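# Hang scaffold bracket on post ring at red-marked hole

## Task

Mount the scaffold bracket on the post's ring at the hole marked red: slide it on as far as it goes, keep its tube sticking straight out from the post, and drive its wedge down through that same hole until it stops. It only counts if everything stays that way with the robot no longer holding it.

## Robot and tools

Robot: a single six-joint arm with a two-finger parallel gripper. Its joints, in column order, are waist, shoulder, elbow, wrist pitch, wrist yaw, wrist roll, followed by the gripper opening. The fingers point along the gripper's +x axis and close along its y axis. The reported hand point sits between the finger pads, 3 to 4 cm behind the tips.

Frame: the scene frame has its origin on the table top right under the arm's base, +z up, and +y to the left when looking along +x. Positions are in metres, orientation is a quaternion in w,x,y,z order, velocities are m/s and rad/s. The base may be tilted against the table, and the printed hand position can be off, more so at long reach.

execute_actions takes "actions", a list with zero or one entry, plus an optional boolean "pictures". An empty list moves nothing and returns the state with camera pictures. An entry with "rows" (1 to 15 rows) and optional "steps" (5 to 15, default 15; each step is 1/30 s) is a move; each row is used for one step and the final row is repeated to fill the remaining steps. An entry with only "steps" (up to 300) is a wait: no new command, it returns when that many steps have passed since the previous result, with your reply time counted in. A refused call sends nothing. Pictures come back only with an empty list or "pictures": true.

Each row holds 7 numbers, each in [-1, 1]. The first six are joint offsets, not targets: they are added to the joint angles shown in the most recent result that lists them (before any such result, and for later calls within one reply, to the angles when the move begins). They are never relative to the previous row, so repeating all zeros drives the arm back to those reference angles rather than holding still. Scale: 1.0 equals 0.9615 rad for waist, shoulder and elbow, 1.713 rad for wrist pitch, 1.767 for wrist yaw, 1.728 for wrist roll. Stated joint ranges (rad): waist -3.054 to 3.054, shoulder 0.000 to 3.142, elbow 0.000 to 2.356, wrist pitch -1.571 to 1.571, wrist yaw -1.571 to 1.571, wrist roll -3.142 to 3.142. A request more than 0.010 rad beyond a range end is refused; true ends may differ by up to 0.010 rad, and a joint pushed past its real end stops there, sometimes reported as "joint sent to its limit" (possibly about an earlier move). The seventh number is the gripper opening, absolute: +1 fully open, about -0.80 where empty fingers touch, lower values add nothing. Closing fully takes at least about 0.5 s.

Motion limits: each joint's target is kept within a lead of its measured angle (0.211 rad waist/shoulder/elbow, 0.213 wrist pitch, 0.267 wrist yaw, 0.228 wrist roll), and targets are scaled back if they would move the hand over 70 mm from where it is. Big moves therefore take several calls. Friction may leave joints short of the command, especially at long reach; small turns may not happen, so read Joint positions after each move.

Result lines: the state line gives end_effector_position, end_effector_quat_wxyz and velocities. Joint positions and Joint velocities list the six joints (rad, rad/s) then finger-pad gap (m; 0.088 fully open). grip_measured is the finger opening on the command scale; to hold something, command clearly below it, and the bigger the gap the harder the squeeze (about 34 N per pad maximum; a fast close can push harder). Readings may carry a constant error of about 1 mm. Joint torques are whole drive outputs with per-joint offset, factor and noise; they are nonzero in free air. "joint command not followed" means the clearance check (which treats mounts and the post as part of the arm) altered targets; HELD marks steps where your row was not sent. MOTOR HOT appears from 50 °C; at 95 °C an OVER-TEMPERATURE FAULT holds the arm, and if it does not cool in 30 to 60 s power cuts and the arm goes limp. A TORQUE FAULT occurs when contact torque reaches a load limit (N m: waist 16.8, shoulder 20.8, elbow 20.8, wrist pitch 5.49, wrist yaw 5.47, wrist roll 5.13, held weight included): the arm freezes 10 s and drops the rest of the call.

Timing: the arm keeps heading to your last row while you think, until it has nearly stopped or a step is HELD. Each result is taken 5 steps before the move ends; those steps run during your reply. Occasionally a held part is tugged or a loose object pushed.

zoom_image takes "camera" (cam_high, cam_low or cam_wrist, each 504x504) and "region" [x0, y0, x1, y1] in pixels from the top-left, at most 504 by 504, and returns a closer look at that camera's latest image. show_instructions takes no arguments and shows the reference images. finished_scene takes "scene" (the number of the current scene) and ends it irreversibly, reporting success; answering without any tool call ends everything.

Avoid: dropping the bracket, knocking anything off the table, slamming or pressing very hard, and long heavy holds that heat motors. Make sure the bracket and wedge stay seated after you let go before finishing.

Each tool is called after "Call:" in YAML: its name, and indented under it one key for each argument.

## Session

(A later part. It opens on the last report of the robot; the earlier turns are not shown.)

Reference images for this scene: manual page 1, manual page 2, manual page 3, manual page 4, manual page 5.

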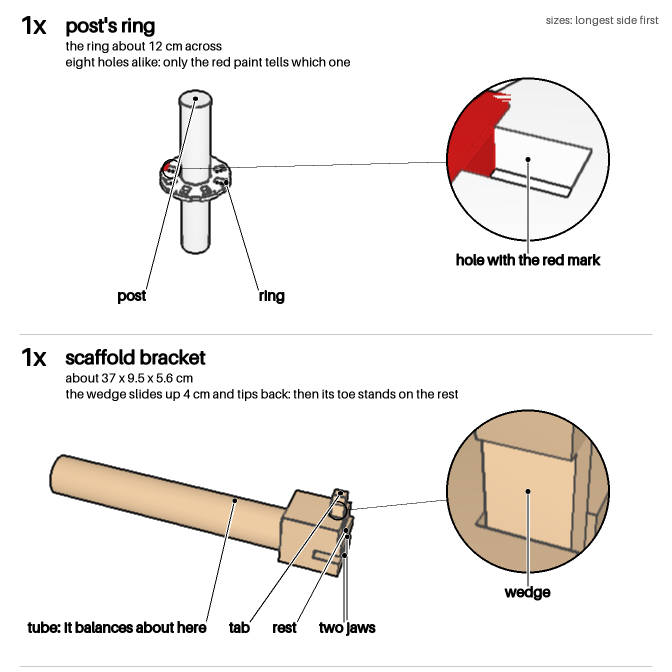

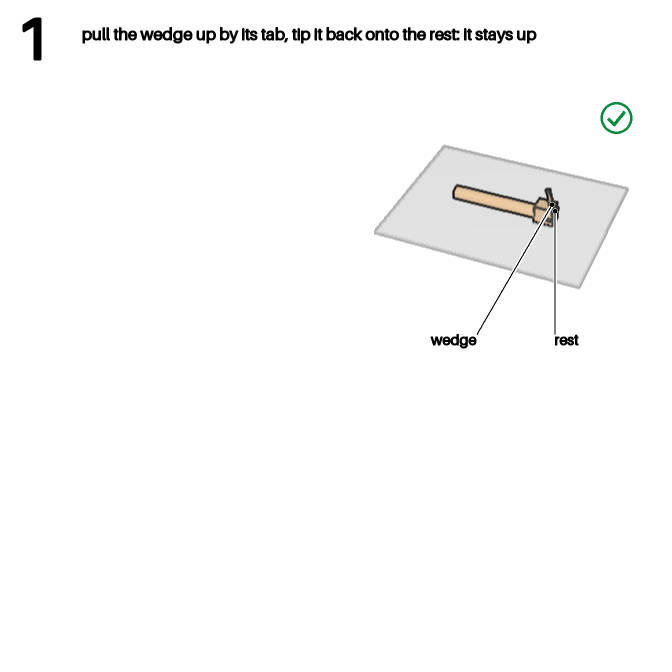

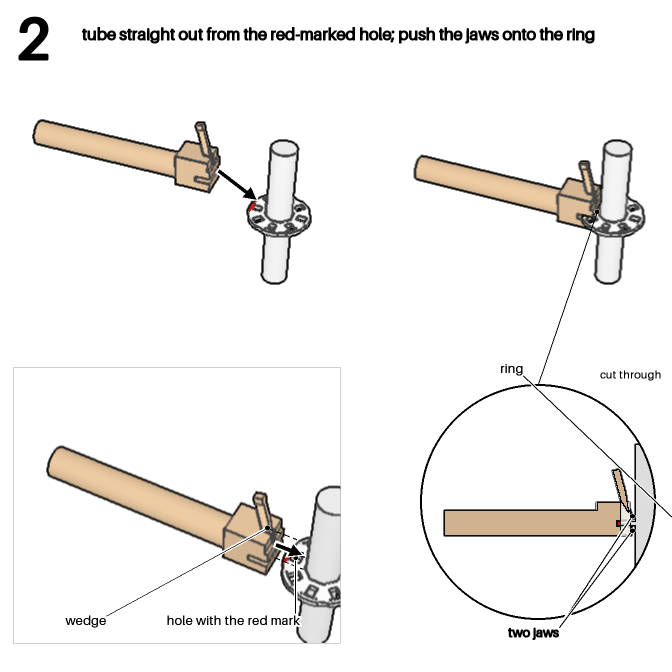

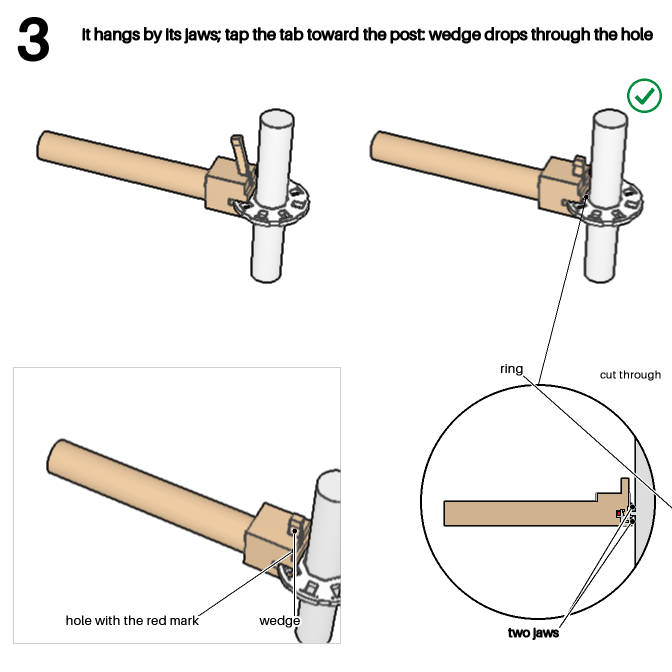

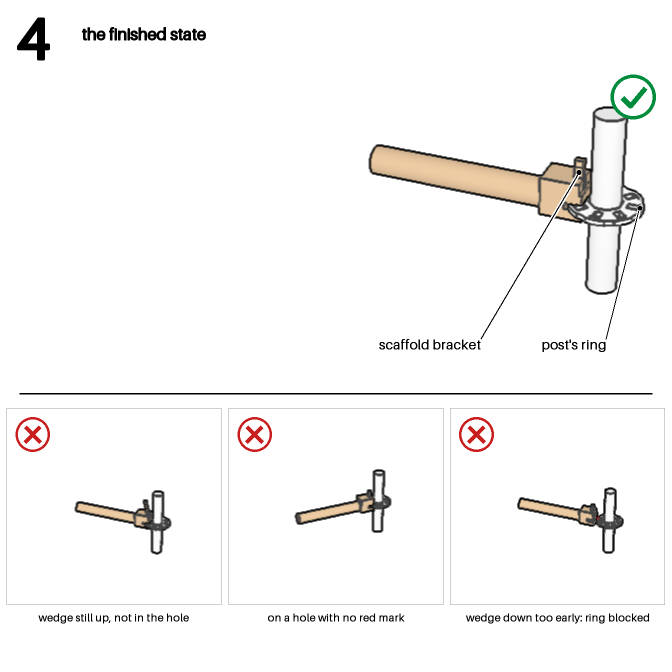

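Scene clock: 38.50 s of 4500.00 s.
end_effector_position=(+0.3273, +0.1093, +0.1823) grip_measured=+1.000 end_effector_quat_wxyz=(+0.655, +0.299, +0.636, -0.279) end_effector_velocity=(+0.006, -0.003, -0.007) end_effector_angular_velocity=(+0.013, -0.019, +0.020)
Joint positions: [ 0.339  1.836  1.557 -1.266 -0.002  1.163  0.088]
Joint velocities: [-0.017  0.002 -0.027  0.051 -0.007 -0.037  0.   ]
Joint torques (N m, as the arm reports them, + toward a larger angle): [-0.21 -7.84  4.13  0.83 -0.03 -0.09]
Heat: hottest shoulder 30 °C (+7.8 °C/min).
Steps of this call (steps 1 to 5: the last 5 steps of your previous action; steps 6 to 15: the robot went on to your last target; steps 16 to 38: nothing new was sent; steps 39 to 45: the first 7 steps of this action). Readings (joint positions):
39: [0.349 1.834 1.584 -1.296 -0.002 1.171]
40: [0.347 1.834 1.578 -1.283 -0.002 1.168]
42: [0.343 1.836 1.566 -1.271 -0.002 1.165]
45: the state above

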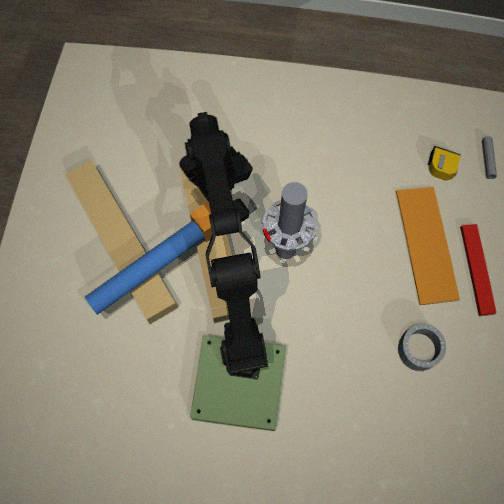

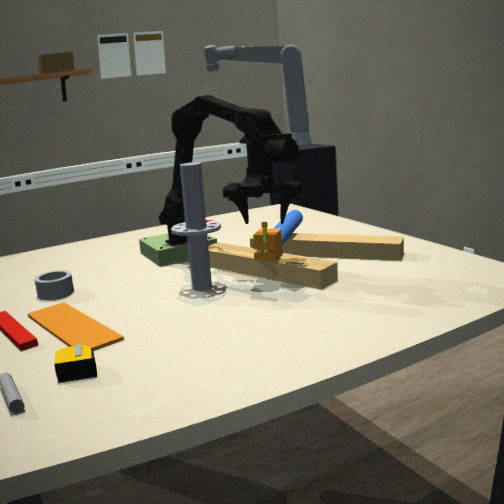

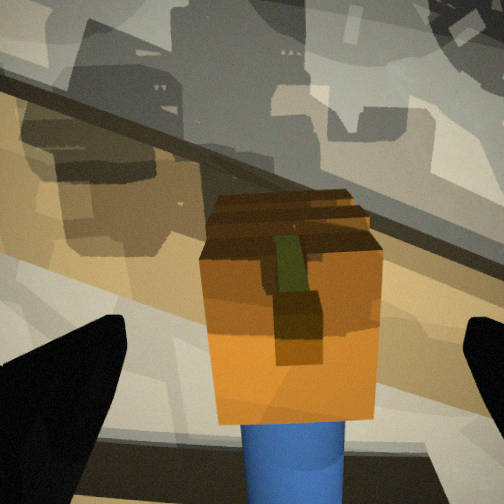

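Call:
execute_actions:
  actions:
    - {"rows": [[0,0,-0.06,0.034,0,0,0.0]], "steps": 15}
  pictures: true

Scene clock: 39.03 s of 4500.00 s.
end_effector_position=(+0.3277, +0.1094, +0.1702) grip_measured=-0.012 end_effector_quat_wxyz=(+0.656, +0.300, +0.634, -0.277) end_effector_velocity=(-0.001, -0.000, +0.003) end_effector_angular_velocity=(+0.007, -0.000, +0.005)
Joint positions: [ 0.339  1.835  1.507 -1.212 -0.002  1.162  0.038]
Joint velocities: [-0.002 -0.007  0.002 -0.007 -0.007 -0.007  0.024]
Joint torques (N m, as the arm reports them, + toward a larger angle): [ 0.02 -8.36  3.89  0.76 -0.02  0.01]
Heat: hottest shoulder 30 °C (+7.7 °C/min).
Steps of this call (steps 1 to 5: the last 5 steps of your previous action; step 6: the robot went on to your last target; steps 7 to 16: the first 10 steps of this action). Readings (joint positions):
7: [0.339 1.836 1.549 -1.250 -0.002 1.162]
8: [0.339 1.835 1.539 -1.235 -0.002 1.162]
10: [0.339 1.835 1.521 -1.223 -0.002 1.162]
14: [0.339 1.835 1.507 -1.214 -0.002 1.162]
16: the state above

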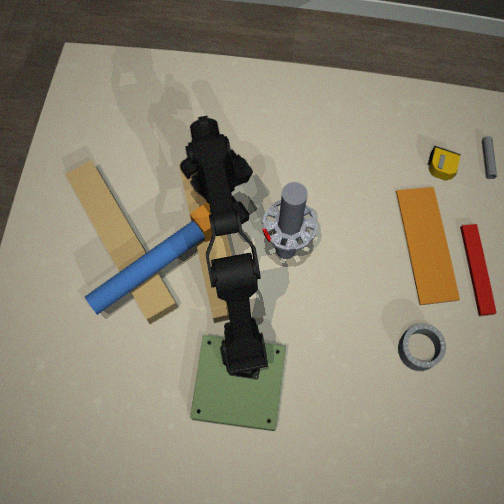

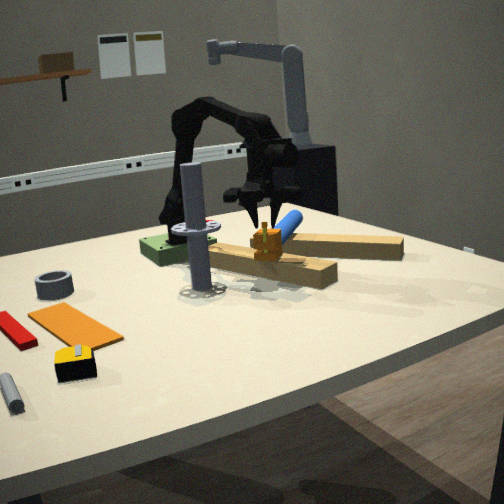

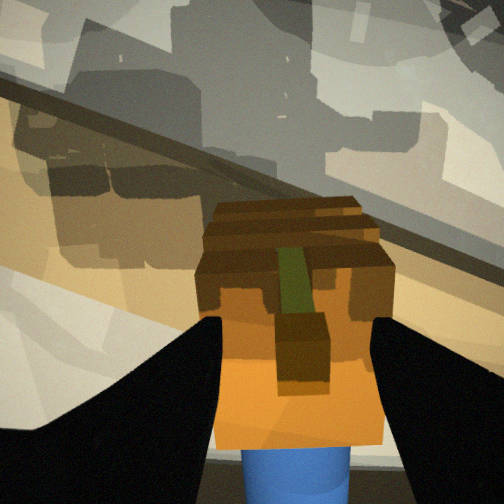

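Close.

Call:
execute_actions:
  actions:
    - {"rows": [[0,0,0,0,0,0,-0.9]], "steps": 15}
  pictures: true

Scene clock: 46.87 s of 4500.00 s.
end_effector_position=(+0.3273, +0.1089, +0.1701) grip_measured=-0.534 end_effector_quat_wxyz=(+0.657, +0.297, +0.635, -0.277) end_effector_velocity=(+0.003, +0.004, +0.000) end_effector_angular_velocity=(+0.041, -0.009, +0.002)
Joint positions: [ 0.339  1.835  1.507 -1.214  0.     1.157  0.013]
Joint velocities: [-0.007 -0.002 -0.002  0.022 -0.037 -0.007 -0.   ]
Joint torques (N m, as the arm reports them, + toward a larger angle): [-0.06 -8.48  4.65  0.74 -0.13  0.14]
Heat: hottest shoulder 31 °C (+7.7 °C/min).
Steps of this call (steps 1 to 5: the last 5 steps of your previous action; steps 6 to 15: the robot went on to your last target; steps 16 to 90: nothing new was sent; then 4.50 s passed at rest; steps 91 to 100: the first 10 steps of this action). Readings (joint positions):
91: [0.339 1.835 1.507 -1.211 -0.002 1.162]
92: [0.339 1.835 1.507 -1.211 -0.002 1.162]
94: [0.339 1.835 1.507 -1.211 -0.002 1.162]
98: [0.339 1.835 1.507 -1.214 0.000 1.157]
100: the state above

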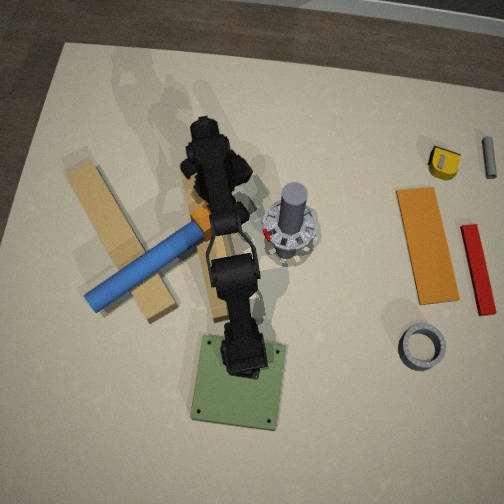

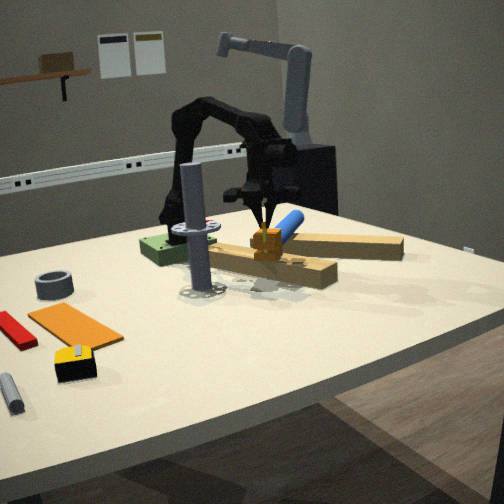

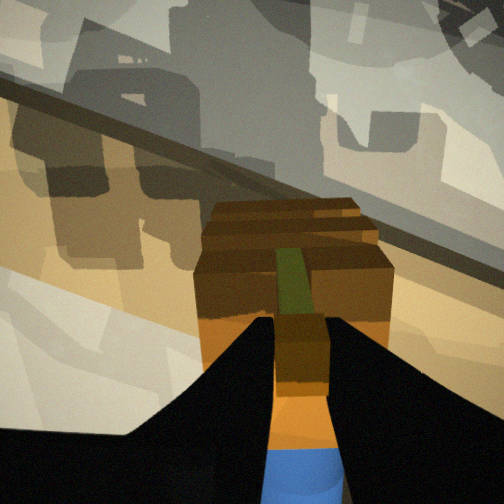

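Call:
execute_actions:
  actions:
    - {"rows": [[0,0,0.05,-0.027,0,0,-0.9],[0,0,0.1,-0.054,0,0,-0.9],[0,0,0.15,-0.08,0,0,-0.9],[0,0,0.172,-0.092,0,0,-0.9]], "steps": 15}
  pictures: true

Scene clock: 47.53 s of 4500.00 s.
end_effector_position=(+0.3277, +0.1087, +0.2082) grip_measured=-0.543 end_effector_quat_wxyz=(+0.659, +0.295, +0.635, -0.275) end_effector_velocity=(+0.005, +0.002, +0.010) end_effector_angular_velocity=(+0.017, -0.028, +0.005)
Joint positions: [ 0.339  1.835  1.658 -1.363  0.002  1.153  0.012]
Joint velocities: [-0.002 -0.002  0.037 -0.007 -0.007 -0.007 -0.   ]
Joint torques (N m, as the arm reports them, + toward a larger angle): [-0.01 -8.43  5.53  0.45 -0.1   0.15]
Heat: hottest shoulder 31 °C (+7.6 °C/min).
Steps of this call (steps 1 to 5: the last 5 steps of your previous action; steps 6 to 10: the robot went on to your last target; steps 11 to 20: the first 10 steps of this action). Readings (joint positions):
11: [0.339 1.835 1.512 -1.220 0.001 1.156]
12: [0.339 1.838 1.528 -1.241 0.002 1.156]
14: [0.339 1.843 1.583 -1.305 0.002 1.156]
18: [0.339 1.835 1.650 -1.360 0.002 1.152]
20: the state above

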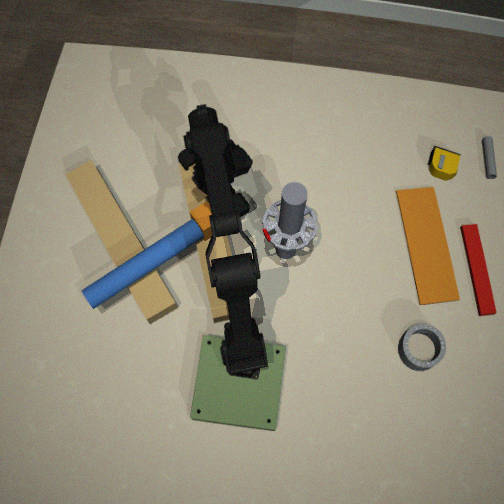

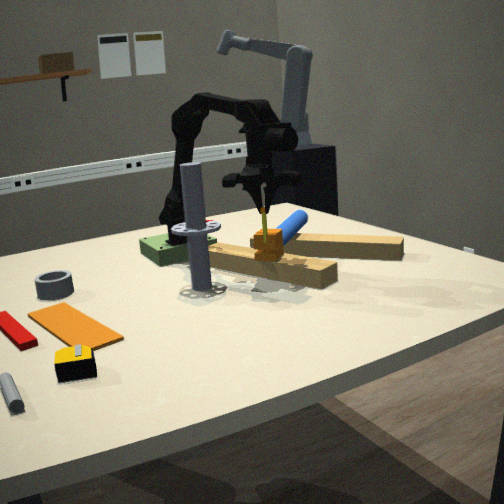

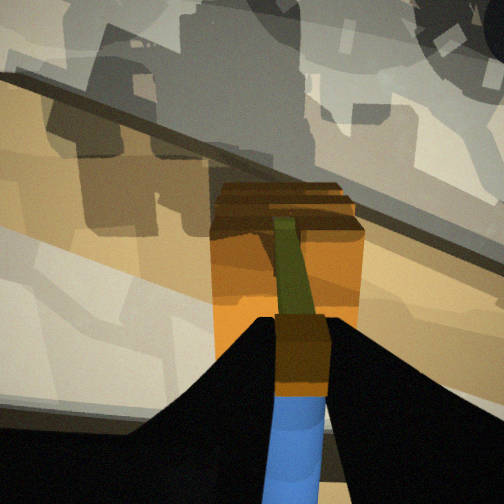

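Call:
execute_actions:
  actions:
    - {"rows": [[0.02,-0.012,-0.012,0,0,0.011,-0.9],[0.04,-0.025,-0.024,0,0,0.022,-0.9],[0.057,-0.038,-0.035,0,0,0.032,-0.9]], "steps": 15}
  pictures: true

Scene clock: 48.13 s of 4500.00 s.
end_effector_position=(+0.3162, +0.1216, +0.2101) grip_measured=-0.544 end_effector_quat_wxyz=(+0.660, +0.294, +0.633, -0.277) end_effector_velocity=(-0.007, -0.003, +0.001) end_effector_angular_velocity=(-0.016, +0.018, +0.024)
Joint positions: [ 0.389  1.81   1.634 -1.365  0.011  1.202  0.012]
Joint velocities: [ 0.002 -0.012 -0.012 -0.022  0.007 -0.022 -0.   ]
Joint torques (N m, as the arm reports them, + toward a larger angle): [ 0.3  -9.48  3.92  0.65 -0.37  0.1 ]
Heat: hottest shoulder 31 °C (+7.5 °C/min).
Steps of this call (steps 1 to 5: the last 5 steps of your previous action; steps 6 to 8: the robot went on to your last target; steps 9 to 18: the first 10 steps of this action). Readings (joint positions):
9: [0.340 1.835 1.661 -1.369 0.004 1.154]
10: [0.343 1.834 1.659 -1.368 0.009 1.161]
12: [0.359 1.824 1.646 -1.365 0.016 1.185]
16: [0.387 1.812 1.635 -1.365 0.011 1.201]
18: the state above

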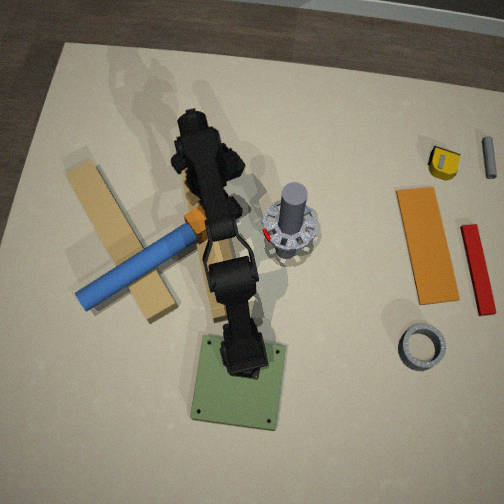

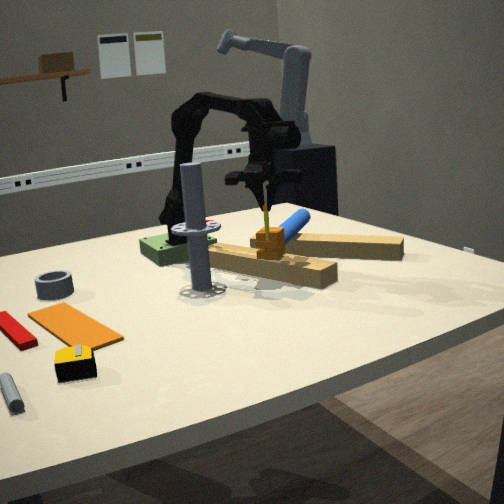

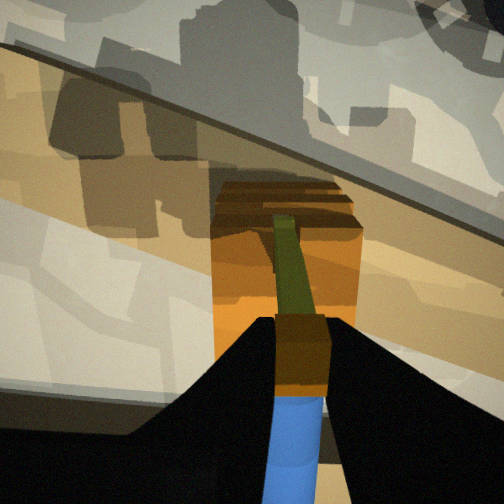

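Call:
execute_actions:
  actions:
    - {"rows": [[0,0,0.01,-0.006,0,0,-0.62],[0,0,0.02,-0.012,0,0,-0.62],[0,0,0.03,-0.012,0,0,-0.62],[0,0,0.03,-0.012,0,0,-0.62],[0.015,-0.008,0.022,-0.012,0,0.008,-0.62],[0.03,-0.016,0.012,-0.012,0,0.017,-0.62],[0.045,-0.024,0.004,-0.012,0,0.025,-0.62],[0.057,-0.034,-0.005,-0.012,0,0.032,-0.62]], "steps": 15}
  pictures: true

Scene clock: 49.40 s of 4500.00 s.
end_effector_position=(+0.3088, +0.1302, +0.2132) grip_measured=-0.545 end_effector_quat_wxyz=(+0.660, +0.293, +0.632, -0.282) end_effector_velocity=(-0.052, +0.082, +0.016) end_effector_angular_velocity=(+0.064, -0.015, +0.139)
Joint positions: [ 0.424  1.801  1.636 -1.381  0.017  1.244  0.012]
Joint velocities: [ 0.261 -0.09  -0.046 -0.007 -0.051  0.125  0.   ]
Joint torques (N m, as the arm reports them, + toward a larger angle): [  0.   -10.19   4.45   0.28  -0.25   0.06]
Heat: hottest shoulder 31 °C (+7.3 °C/min).
Steps of this call (steps 1 to 5: the last 5 steps of your previous action; steps 6 to 15: the robot went on to your last target; steps 16 to 28: nothing new was sent; steps 29 to 38: the first 10 steps of this action). Readings (joint positions):
29: [0.389 1.809 1.632 -1.365 0.011 1.203]
30: [0.389 1.809 1.634 -1.365 0.011 1.203]
32: [0.389 1.810 1.640 -1.372 0.011 1.206]
36: [0.405 1.806 1.640 -1.380 0.019 1.229]
38: the state above

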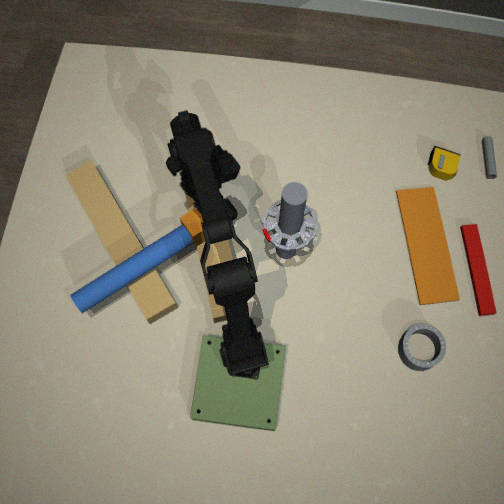

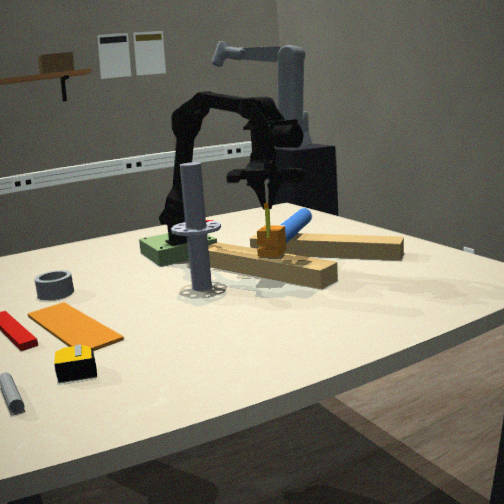

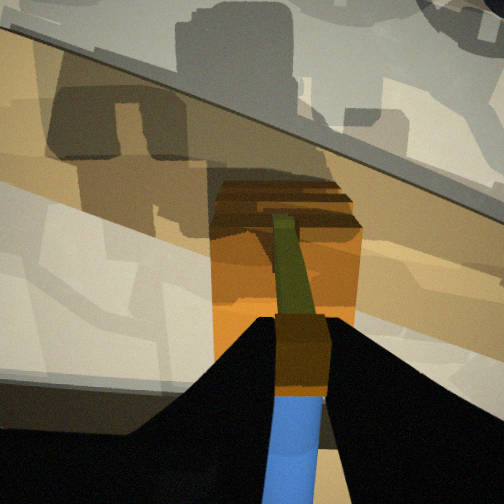

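Call:
execute_actions:
  actions:
    - {"rows": [[0.025,-0.02,-0.015,0.005,0.01,0.012,-0.8],[0.04,-0.035,-0.03,0.01,0.02,0.022,-0.8],[0.055,-0.048,-0.043,0.015,0.03,0.03,-0.8],[0.073,-0.062,-0.057,0.02,0.04,0.037,-0.8]], "steps": 15}
  pictures: true

Scene clock: 50.27 s of 4500.00 s.
end_effector_position=(+0.2988, +0.1394, +0.2154) grip_measured=-0.545 end_effector_quat_wxyz=(+0.682, +0.286, +0.609, -0.287) end_effector_velocity=(-0.008, -0.001, +0.010) end_effector_angular_velocity=(-0.009, -0.030, +0.008)
Joint positions: [ 0.49   1.757  1.588 -1.35   0.08   1.305  0.012]
Joint velocities: [ 0.017 -0.046 -0.017 -0.007  0.022  0.007  0.   ]
Joint torques (N m, as the arm reports them, + toward a larger angle): [ 0.23 -9.29  4.15  0.77  0.24  0.02]
Heat: hottest shoulder 32 °C (+8.4 °C/min).
Steps of this call (steps 1 to 5: the last 5 steps of your previous action; steps 6 to 16: the robot went on to your last target; steps 17 to 26: the first 10 steps of this action). Readings (joint positions):
17: [0.442 1.792 1.631 -1.382 0.015 1.257]
18: [0.444 1.791 1.627 -1.380 0.020 1.263]
20: [0.459 1.780 1.608 -1.366 0.045 1.285]
24: [0.487 1.762 1.590 -1.351 0.078 1.304]
26: the state above

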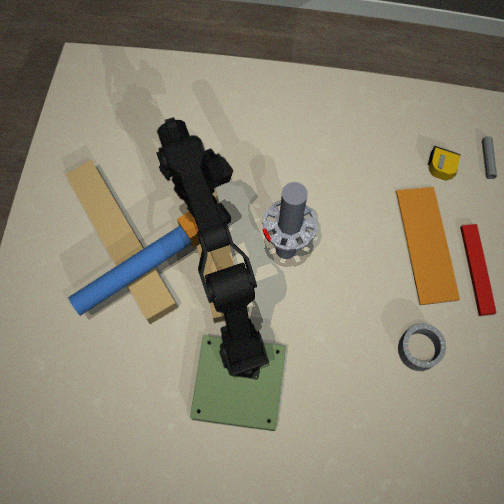

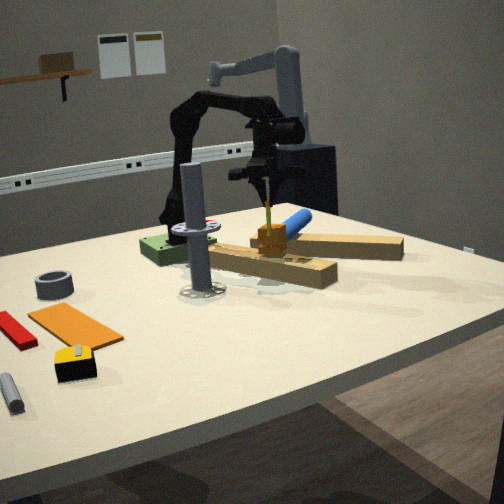

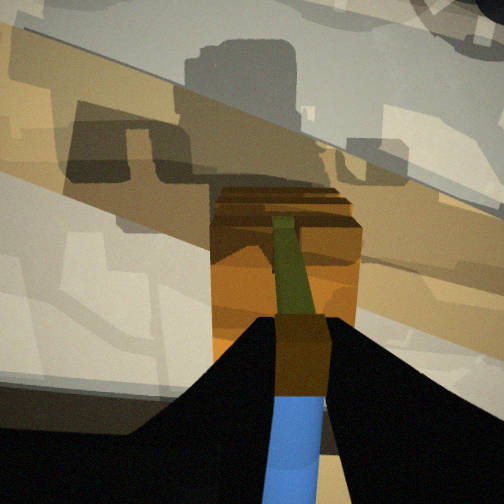

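Call:
execute_actions:
  actions:
    - {"rows": [[-0.015,0.005,0,0.004,0,-0.008,-0.8],[-0.03,0.01,-0.004,0.008,0,-0.017,-0.8],[-0.045,0.016,-0.008,0.014,0,-0.025,-0.8]], "steps": 12}
  pictures: true

Scene clock: 50.97 s of 4500.00 s.
end_effector_position=(+0.3061, +0.1313, +0.2103) grip_measured=-0.545 end_effector_quat_wxyz=(+0.680, +0.286, +0.611, -0.286) end_effector_velocity=(+0.019, -0.038, -0.030) end_effector_angular_velocity=(-0.043, +0.072, -0.089)
Joint positions: [ 0.455  1.769  1.582 -1.333  0.073  1.27   0.012]
Joint velocities: [-0.125  0.071 -0.032  0.022  0.007 -0.037 -0.   ]
Joint torques (N m, as the arm reports them, + toward a larger angle): [-0.03 -8.19  4.79  0.88  0.38 -0.12]
Heat: hottest shoulder 32 °C (+8.2 °C/min).
Steps of this call (steps 1 to 5: the last 5 steps of your previous action; steps 6 to 14: the robot went on to your last target; steps 15 to 21: the first 7 steps of this action). Readings (joint positions):
15: [0.490 1.755 1.584 -1.348 0.083 1.308]
16: [0.487 1.756 1.584 -1.346 0.079 1.302]
18: [0.474 1.760 1.584 -1.339 0.073 1.281]
21: the state above

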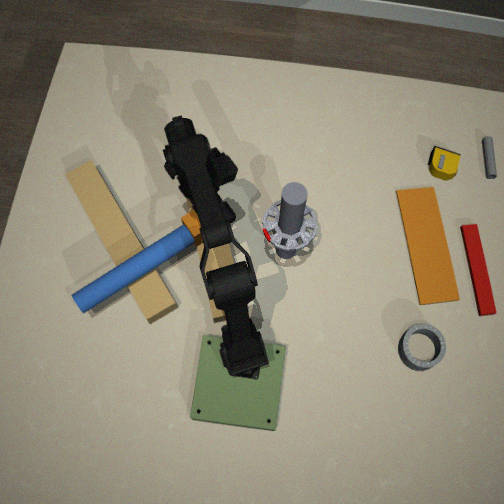

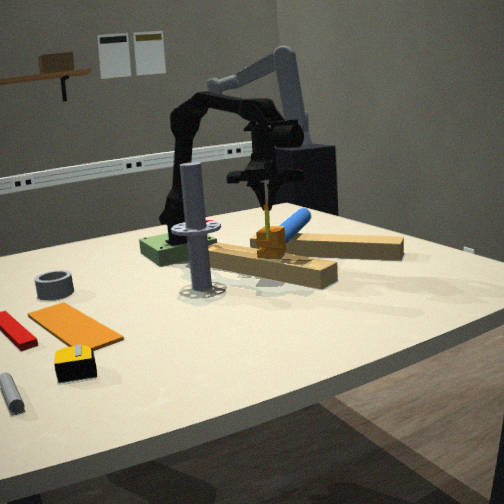

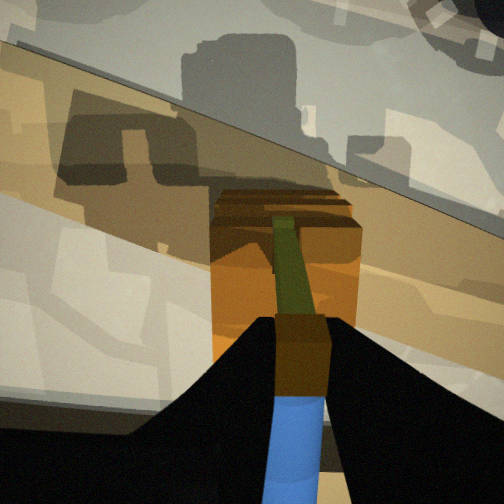

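Call:
execute_actions:
  actions:
    - {"steps": 10}
  pictures: true

Call:
zoom_image:
  camera: "cam_low"
  region: [200, 170, 340, 290]

Scene clock: 51.30 s of 4500.00 s.
end_effector_position=(+0.3067, +0.1302, +0.2096) grip_measured=-0.545 end_effector_quat_wxyz=(+0.680, +0.286, +0.611, -0.287) end_effector_velocity=(-0.008, -0.003, -0.000) end_effector_angular_velocity=(-0.009, +0.037, +0.005)
Joint positions: [ 0.451  1.771  1.582 -1.332  0.073  1.266  0.012]
Joint velocities: [-0.002 -0.002 -0.002 -0.037 -0.007 -0.007 -0.   ]
Joint torques (N m, as the arm reports them, + toward a larger angle): [-0.53 -7.77  4.56  0.97  0.34 -0.13]
Heat: hottest shoulder 32 °C (+8.2 °C/min).
Kept back: nothing.
Steps of this call (steps 1 to 5: the last 5 steps of your previous action; steps 6 to 10: the robot went on to your last target). Readings (joint positions):
1: [0.452 1.771 1.582 -1.333 0.073 1.269]
2: [0.451 1.771 1.582 -1.333 0.073 1.268]
4: [0.451 1.771 1.582 -1.332 0.073 1.267]
8: [0.451 1.771 1.582 -1.332 0.073 1.267]
10: the state above

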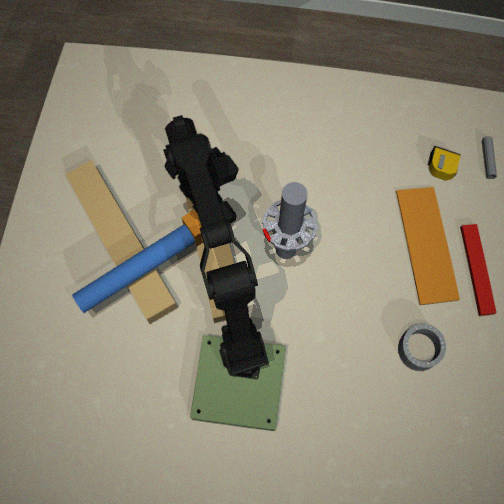

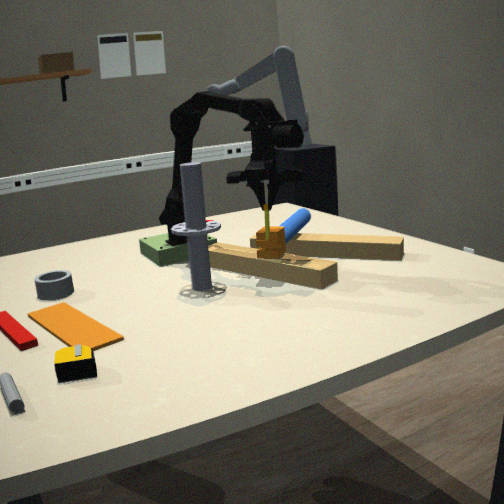

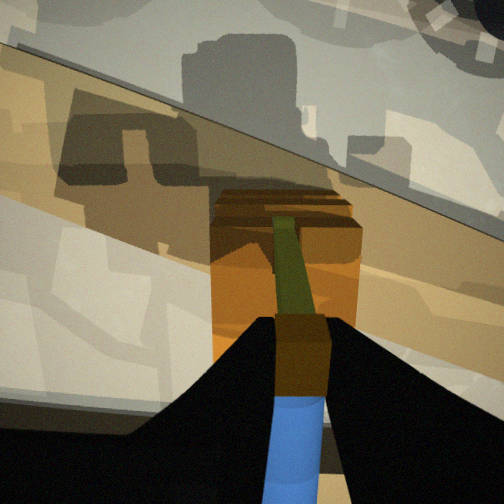

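Region (200, 170, 340, 290) of cam_low's 504x504 image, scaled by 3.600, with more detail than that image has; it fills the top 432 rows of this view, and the rest is white.

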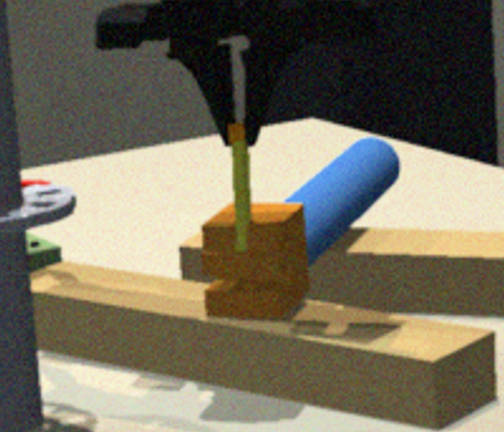

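Call:
execute_actions:
  actions:
    - {"rows": [[0,0,0,0,0,0,-0.8],[0,0,0,0,0,0,-0.5],[0,0,0,0,0,0,-0.2]], "steps": 15}
  pictures: true

Call:
zoom_image:
  camera: "cam_low"
  region: [200, 170, 340, 290]

Scene clock: 52.13 s of 4500.00 s.
end_effector_position=(+0.3070, +0.1302, +0.2095) grip_measured=-0.226 end_effector_quat_wxyz=(+0.680, +0.286, +0.611, -0.287) end_effector_velocity=(-0.006, -0.000, -0.000) end_effector_angular_velocity=(+0.009, +0.030, +0.021)
Joint positions: [ 0.451  1.771  1.582 -1.331  0.073  1.266  0.028]
Joint velocities: [-0.002 -0.002 -0.002 -0.022 -0.022 -0.022  0.013]
Joint torques (N m, as the arm reports them, + toward a larger angle): [ 0.   -8.    4.67  0.57  0.05  0.  ]
Heat: hottest shoulder 32 °C (+8.1 °C/min).
Steps of this call (steps 1 to 15: the robot went on to your last target; steps 16 to 25: the first 10 steps of this action). Readings (joint positions):
16: [0.451 1.771 1.582 -1.332 0.073 1.266]
17: [0.451 1.771 1.582 -1.332 0.073 1.266]
19: [0.451 1.771 1.582 -1.331 0.073 1.266]
23: [0.451 1.771 1.582 -1.331 0.073 1.266]
25: the state above

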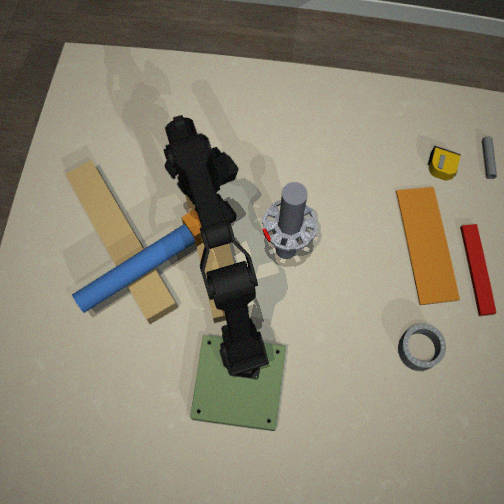

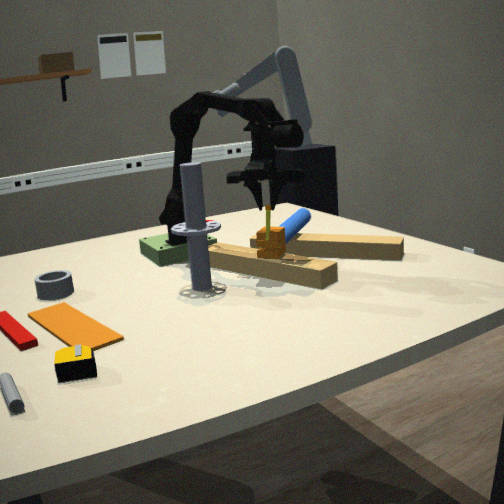

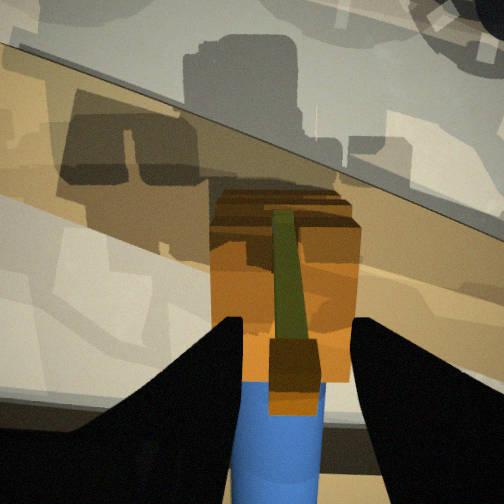

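Region (200, 170, 340, 290) of cam_low's 504x504 image, scaled by 3.600, with more detail than that image has; it fills the top 432 rows of this view, and the rest is white.

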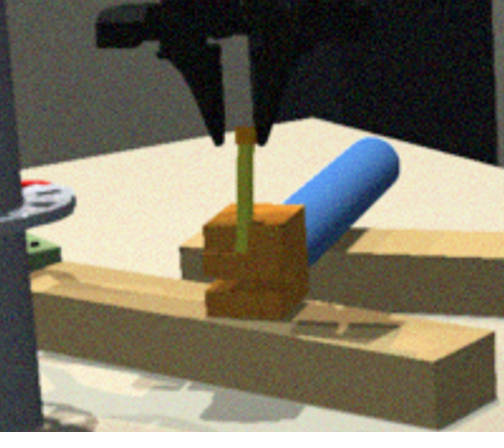

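Call:
execute_actions:
  actions:
    - {"rows": [[0,0,0.05,-0.03,0,0,1],[0,0,0.09,-0.05,0,0,1],[0,0,0.09,-0.05,-0.02,0,1],[0.05,0,0.09,-0.05,-0.041,0.02,1],[0.1,0,0.09,-0.05,-0.041,0.05,1],[0.15,-0.01,0.07,-0.04,-0.041,0.07,1],[0.2,-0.02,0.03,-0.03,-0.041,0.09,1],[0.25,-0.03,-0.03,0,-0.041,0.115,1],[0.3,-0.035,-0.1,0.03,-0.041,0.14,1],[0.337,-0.041,-0.207,0.064,-0.041,0.156,1]], "steps": 15}
  pictures: false

Call:
execute_actions:
  actions:
    - {"steps": 15}
  pictures: true

Scene clock: 53.20 s of 4500.00 s.
end_effector_position=(+0.2648, +0.1990, +0.2121) grip_measured=+0.950 end_effector_quat_wxyz=(+0.670, +0.301, +0.631, -0.251) end_effector_velocity=(-0.338, +0.367, -0.292) end_effector_angular_velocity=(+0.159, +0.103, +0.508)
Joint positions: [ 0.664  1.742  1.558 -1.312  0.009  1.449  0.086]
Joint velocities: [ 1.438 -0.281 -1.482  1.209 -0.125  0.945  0.123]
Joint torques (N m, as the arm reports them, + toward a larger angle): [-0.94 -6.48  1.46  0.16 -0.06  0.07]
Heat: hottest shoulder 32 °C (+7.9 °C/min).
Steps of this call (steps 1 to 5: the last 5 steps of your previous action; steps 6 to 15: the robot went on to your last target; steps 16 to 22: nothing new was sent; steps 23 to 32: the first 10 steps of this action). Readings (joint positions):
23: [0.451 1.771 1.587 -1.340 0.073 1.266]
24: [0.451 1.773 1.602 -1.363 0.073 1.266]
26: [0.453 1.774 1.631 -1.390 0.054 1.273]
30: [0.566 1.760 1.632 -1.380 0.019 1.381]
32: the state above

Scene clock: 53.70 s of 4500.00 s.
end_effector_position=(+0.2266, +0.2158, +0.1698) grip_measured=+1.000 end_effector_quat_wxyz=(+0.657, +0.270, +0.652, -0.264) end_effector_velocity=(-0.003, -0.005, +0.000) end_effector_angular_velocity=(-0.020, +0.011, +0.005)
Joint positions: [ 0.775  1.739  1.391 -1.225 -0.002  1.533  0.088]
Joint velocities: [-0.002 -0.002 -0.002 -0.022  0.007 -0.007  0.   ]
Joint torques (N m, as the arm reports them, + toward a larger angle): [-0.17 -8.43  3.85  0.72  0.08  0.07]
Heat: hottest shoulder 32 °C (+7.8 °C/min).
Kept back: nothing.
Steps of this call (steps 1 to 5: the last 5 steps of your previous action; steps 6 to 15: the robot went on to your last target). Readings (joint positions):
1: [0.709 1.736 1.512 -1.284 0.004 1.475]
2: [0.743 1.735 1.472 -1.270 -0.000 1.493]
4: [0.776 1.740 1.414 -1.251 -0.002 1.514]
8: [0.776 1.740 1.391 -1.229 -0.002 1.529]
15: the state above

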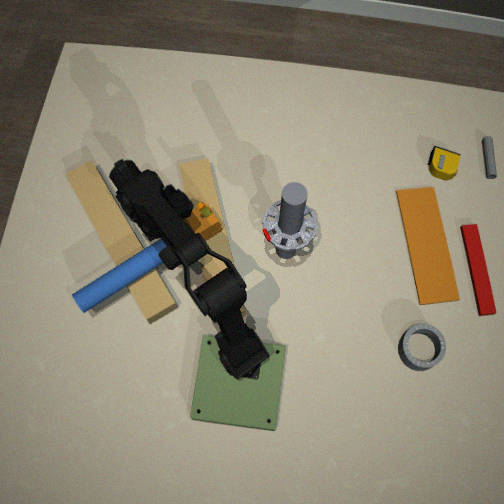

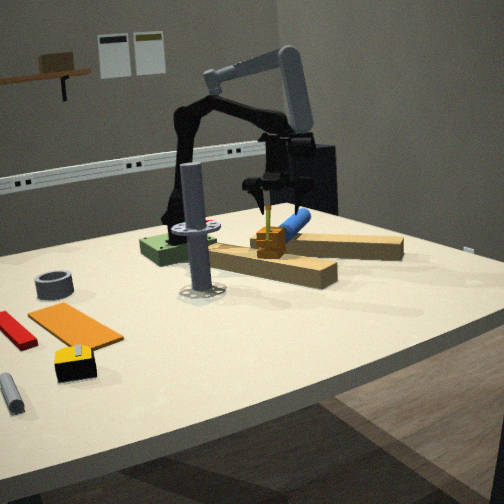

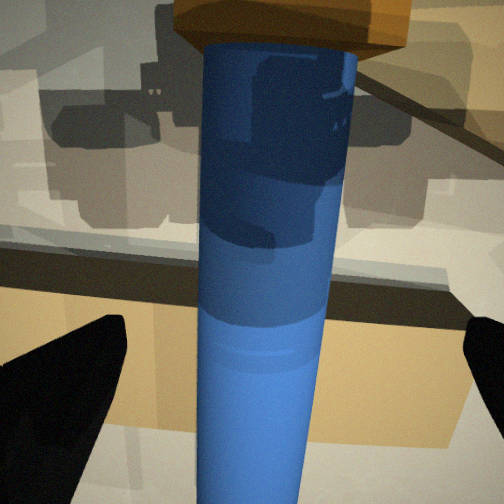

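Call:
execute_actions:
  actions:
    - {"rows": [[-0.063,0.089,-0.101,0.108,0,-0.005,1]], "steps": 15}
  pictures: true

Scene clock: 54.70 s of 4500.00 s.
end_effector_position=(+0.2491, +0.2098, +0.1204) grip_measured=+1.000 end_effector_quat_wxyz=(+0.649, +0.286, +0.646, -0.283) end_effector_velocity=(+0.020, +0.017, +0.000) end_effector_angular_velocity=(+0.086, -0.091, +0.005)
Joint positions: [ 0.715  1.825  1.295 -1.048 -0.002  1.527  0.088]
Joint velocities: [-0.002 -0.002 -0.002  0.125 -0.007 -0.007  0.   ]
Joint torques (N m, as the arm reports them, + toward a larger angle): [-0.06 -8.27  4.3   0.63 -0.01 -0.1 ]
Heat: hottest shoulder 32 °C (+7.7 °C/min).
Steps of this call (steps 1 to 15: the robot went on to your last target; steps 16 to 20: nothing new was sent; steps 21 to 30: the first 10 steps of this action). Readings (joint positions):
21: [0.772 1.745 1.377 -1.193 -0.002 1.533]
22: [0.760 1.751 1.359 -1.135 -0.002 1.532]
24: [0.734 1.785 1.335 -1.081 -0.002 1.529]
28: [0.715 1.825 1.296 -1.056 -0.002 1.527]
30: the state above

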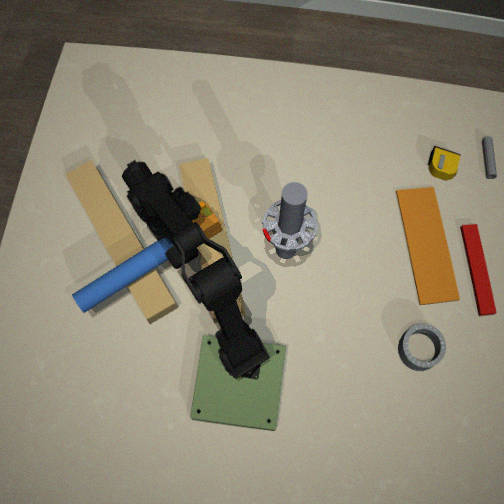

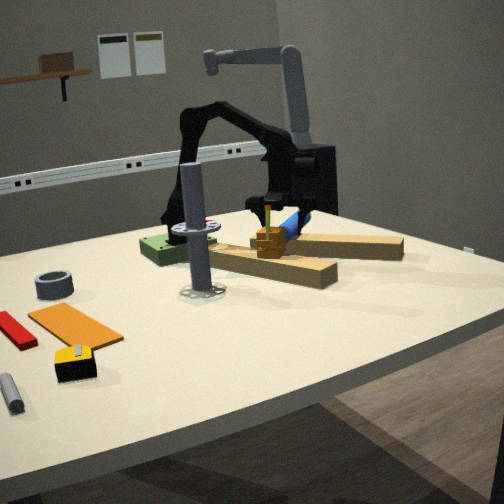

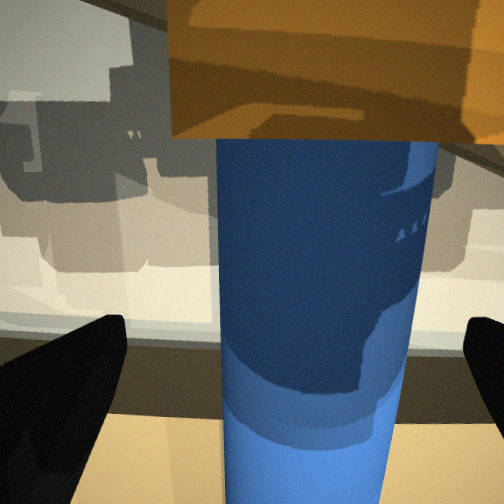

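Call:
execute_actions:
  actions:
    - {"rows": [[-0.026,0.03,-0.097,0.071,0,-0.014,1]], "steps": 13}
  pictures: true

Scene clock: 55.77 s of 4500.00 s.
end_effector_position=(+0.2515, +0.2018, +0.0918) grip_measured=+1.000 end_effector_quat_wxyz=(+0.648, +0.286, +0.646, -0.285) end_effector_velocity=(+0.004, +0.004, -0.013) end_effector_angular_velocity=(+0.032, -0.028, +0.005)
Joint positions: [ 0.692  1.85   1.208 -0.937 -0.002  1.506  0.088]
Joint velocities: [-0.002  0.007 -0.046  0.095 -0.007 -0.007  0.   ]
Joint torques (N m, as the arm reports them, + toward a larger angle): [-0.16 -7.74  4.04  0.77 -0.02 -0.11]
Heat: hottest shoulder 32 °C (+7.5 °C/min).
Steps of this call (steps 1 to 5: the last 5 steps of your previous action; steps 6 to 15: the robot went on to your last target; steps 16 to 24: nothing new was sent; steps 25 to 32: the first 8 steps of this action). Readings (joint positions):
25: [0.714 1.826 1.282 -1.019 -0.002 1.522]
26: [0.710 1.826 1.264 -0.983 -0.002 1.516]
28: [0.700 1.836 1.237 -0.956 -0.002 1.510]
32: the state above

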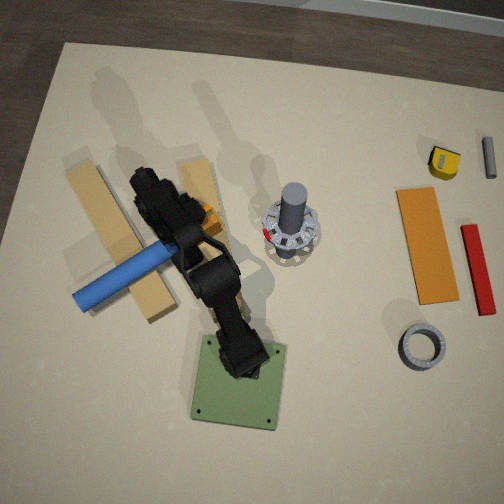

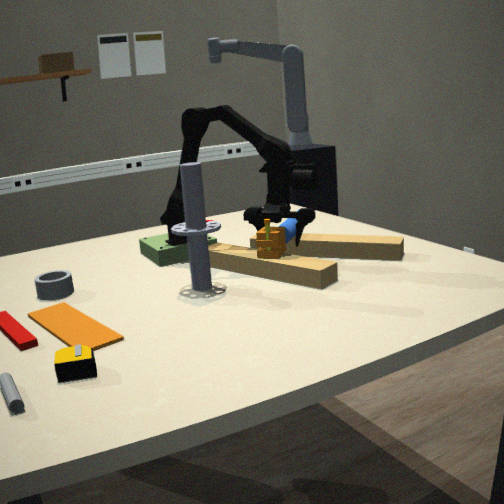

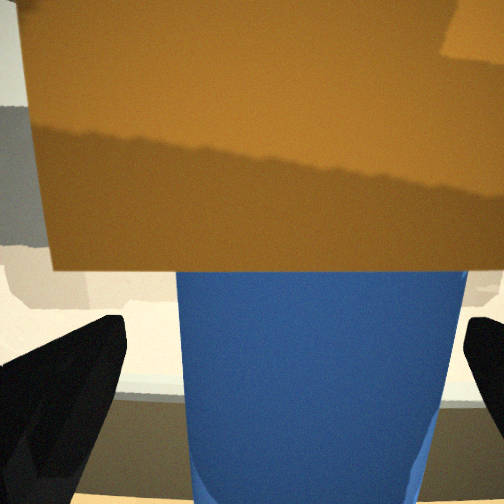

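Call:
zoom_image:
  camera: "cam_low"
  region: [200, 170, 340, 290]

Region (200, 170, 340, 290) of cam_low's 504x504 image, scaled by 3.600, with more detail than that image has; it fills the top 432 rows of this view, and the rest is white.

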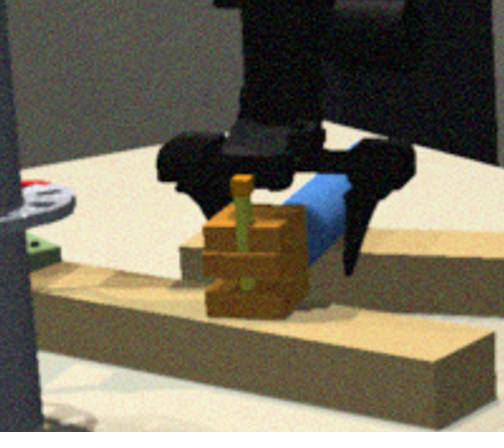

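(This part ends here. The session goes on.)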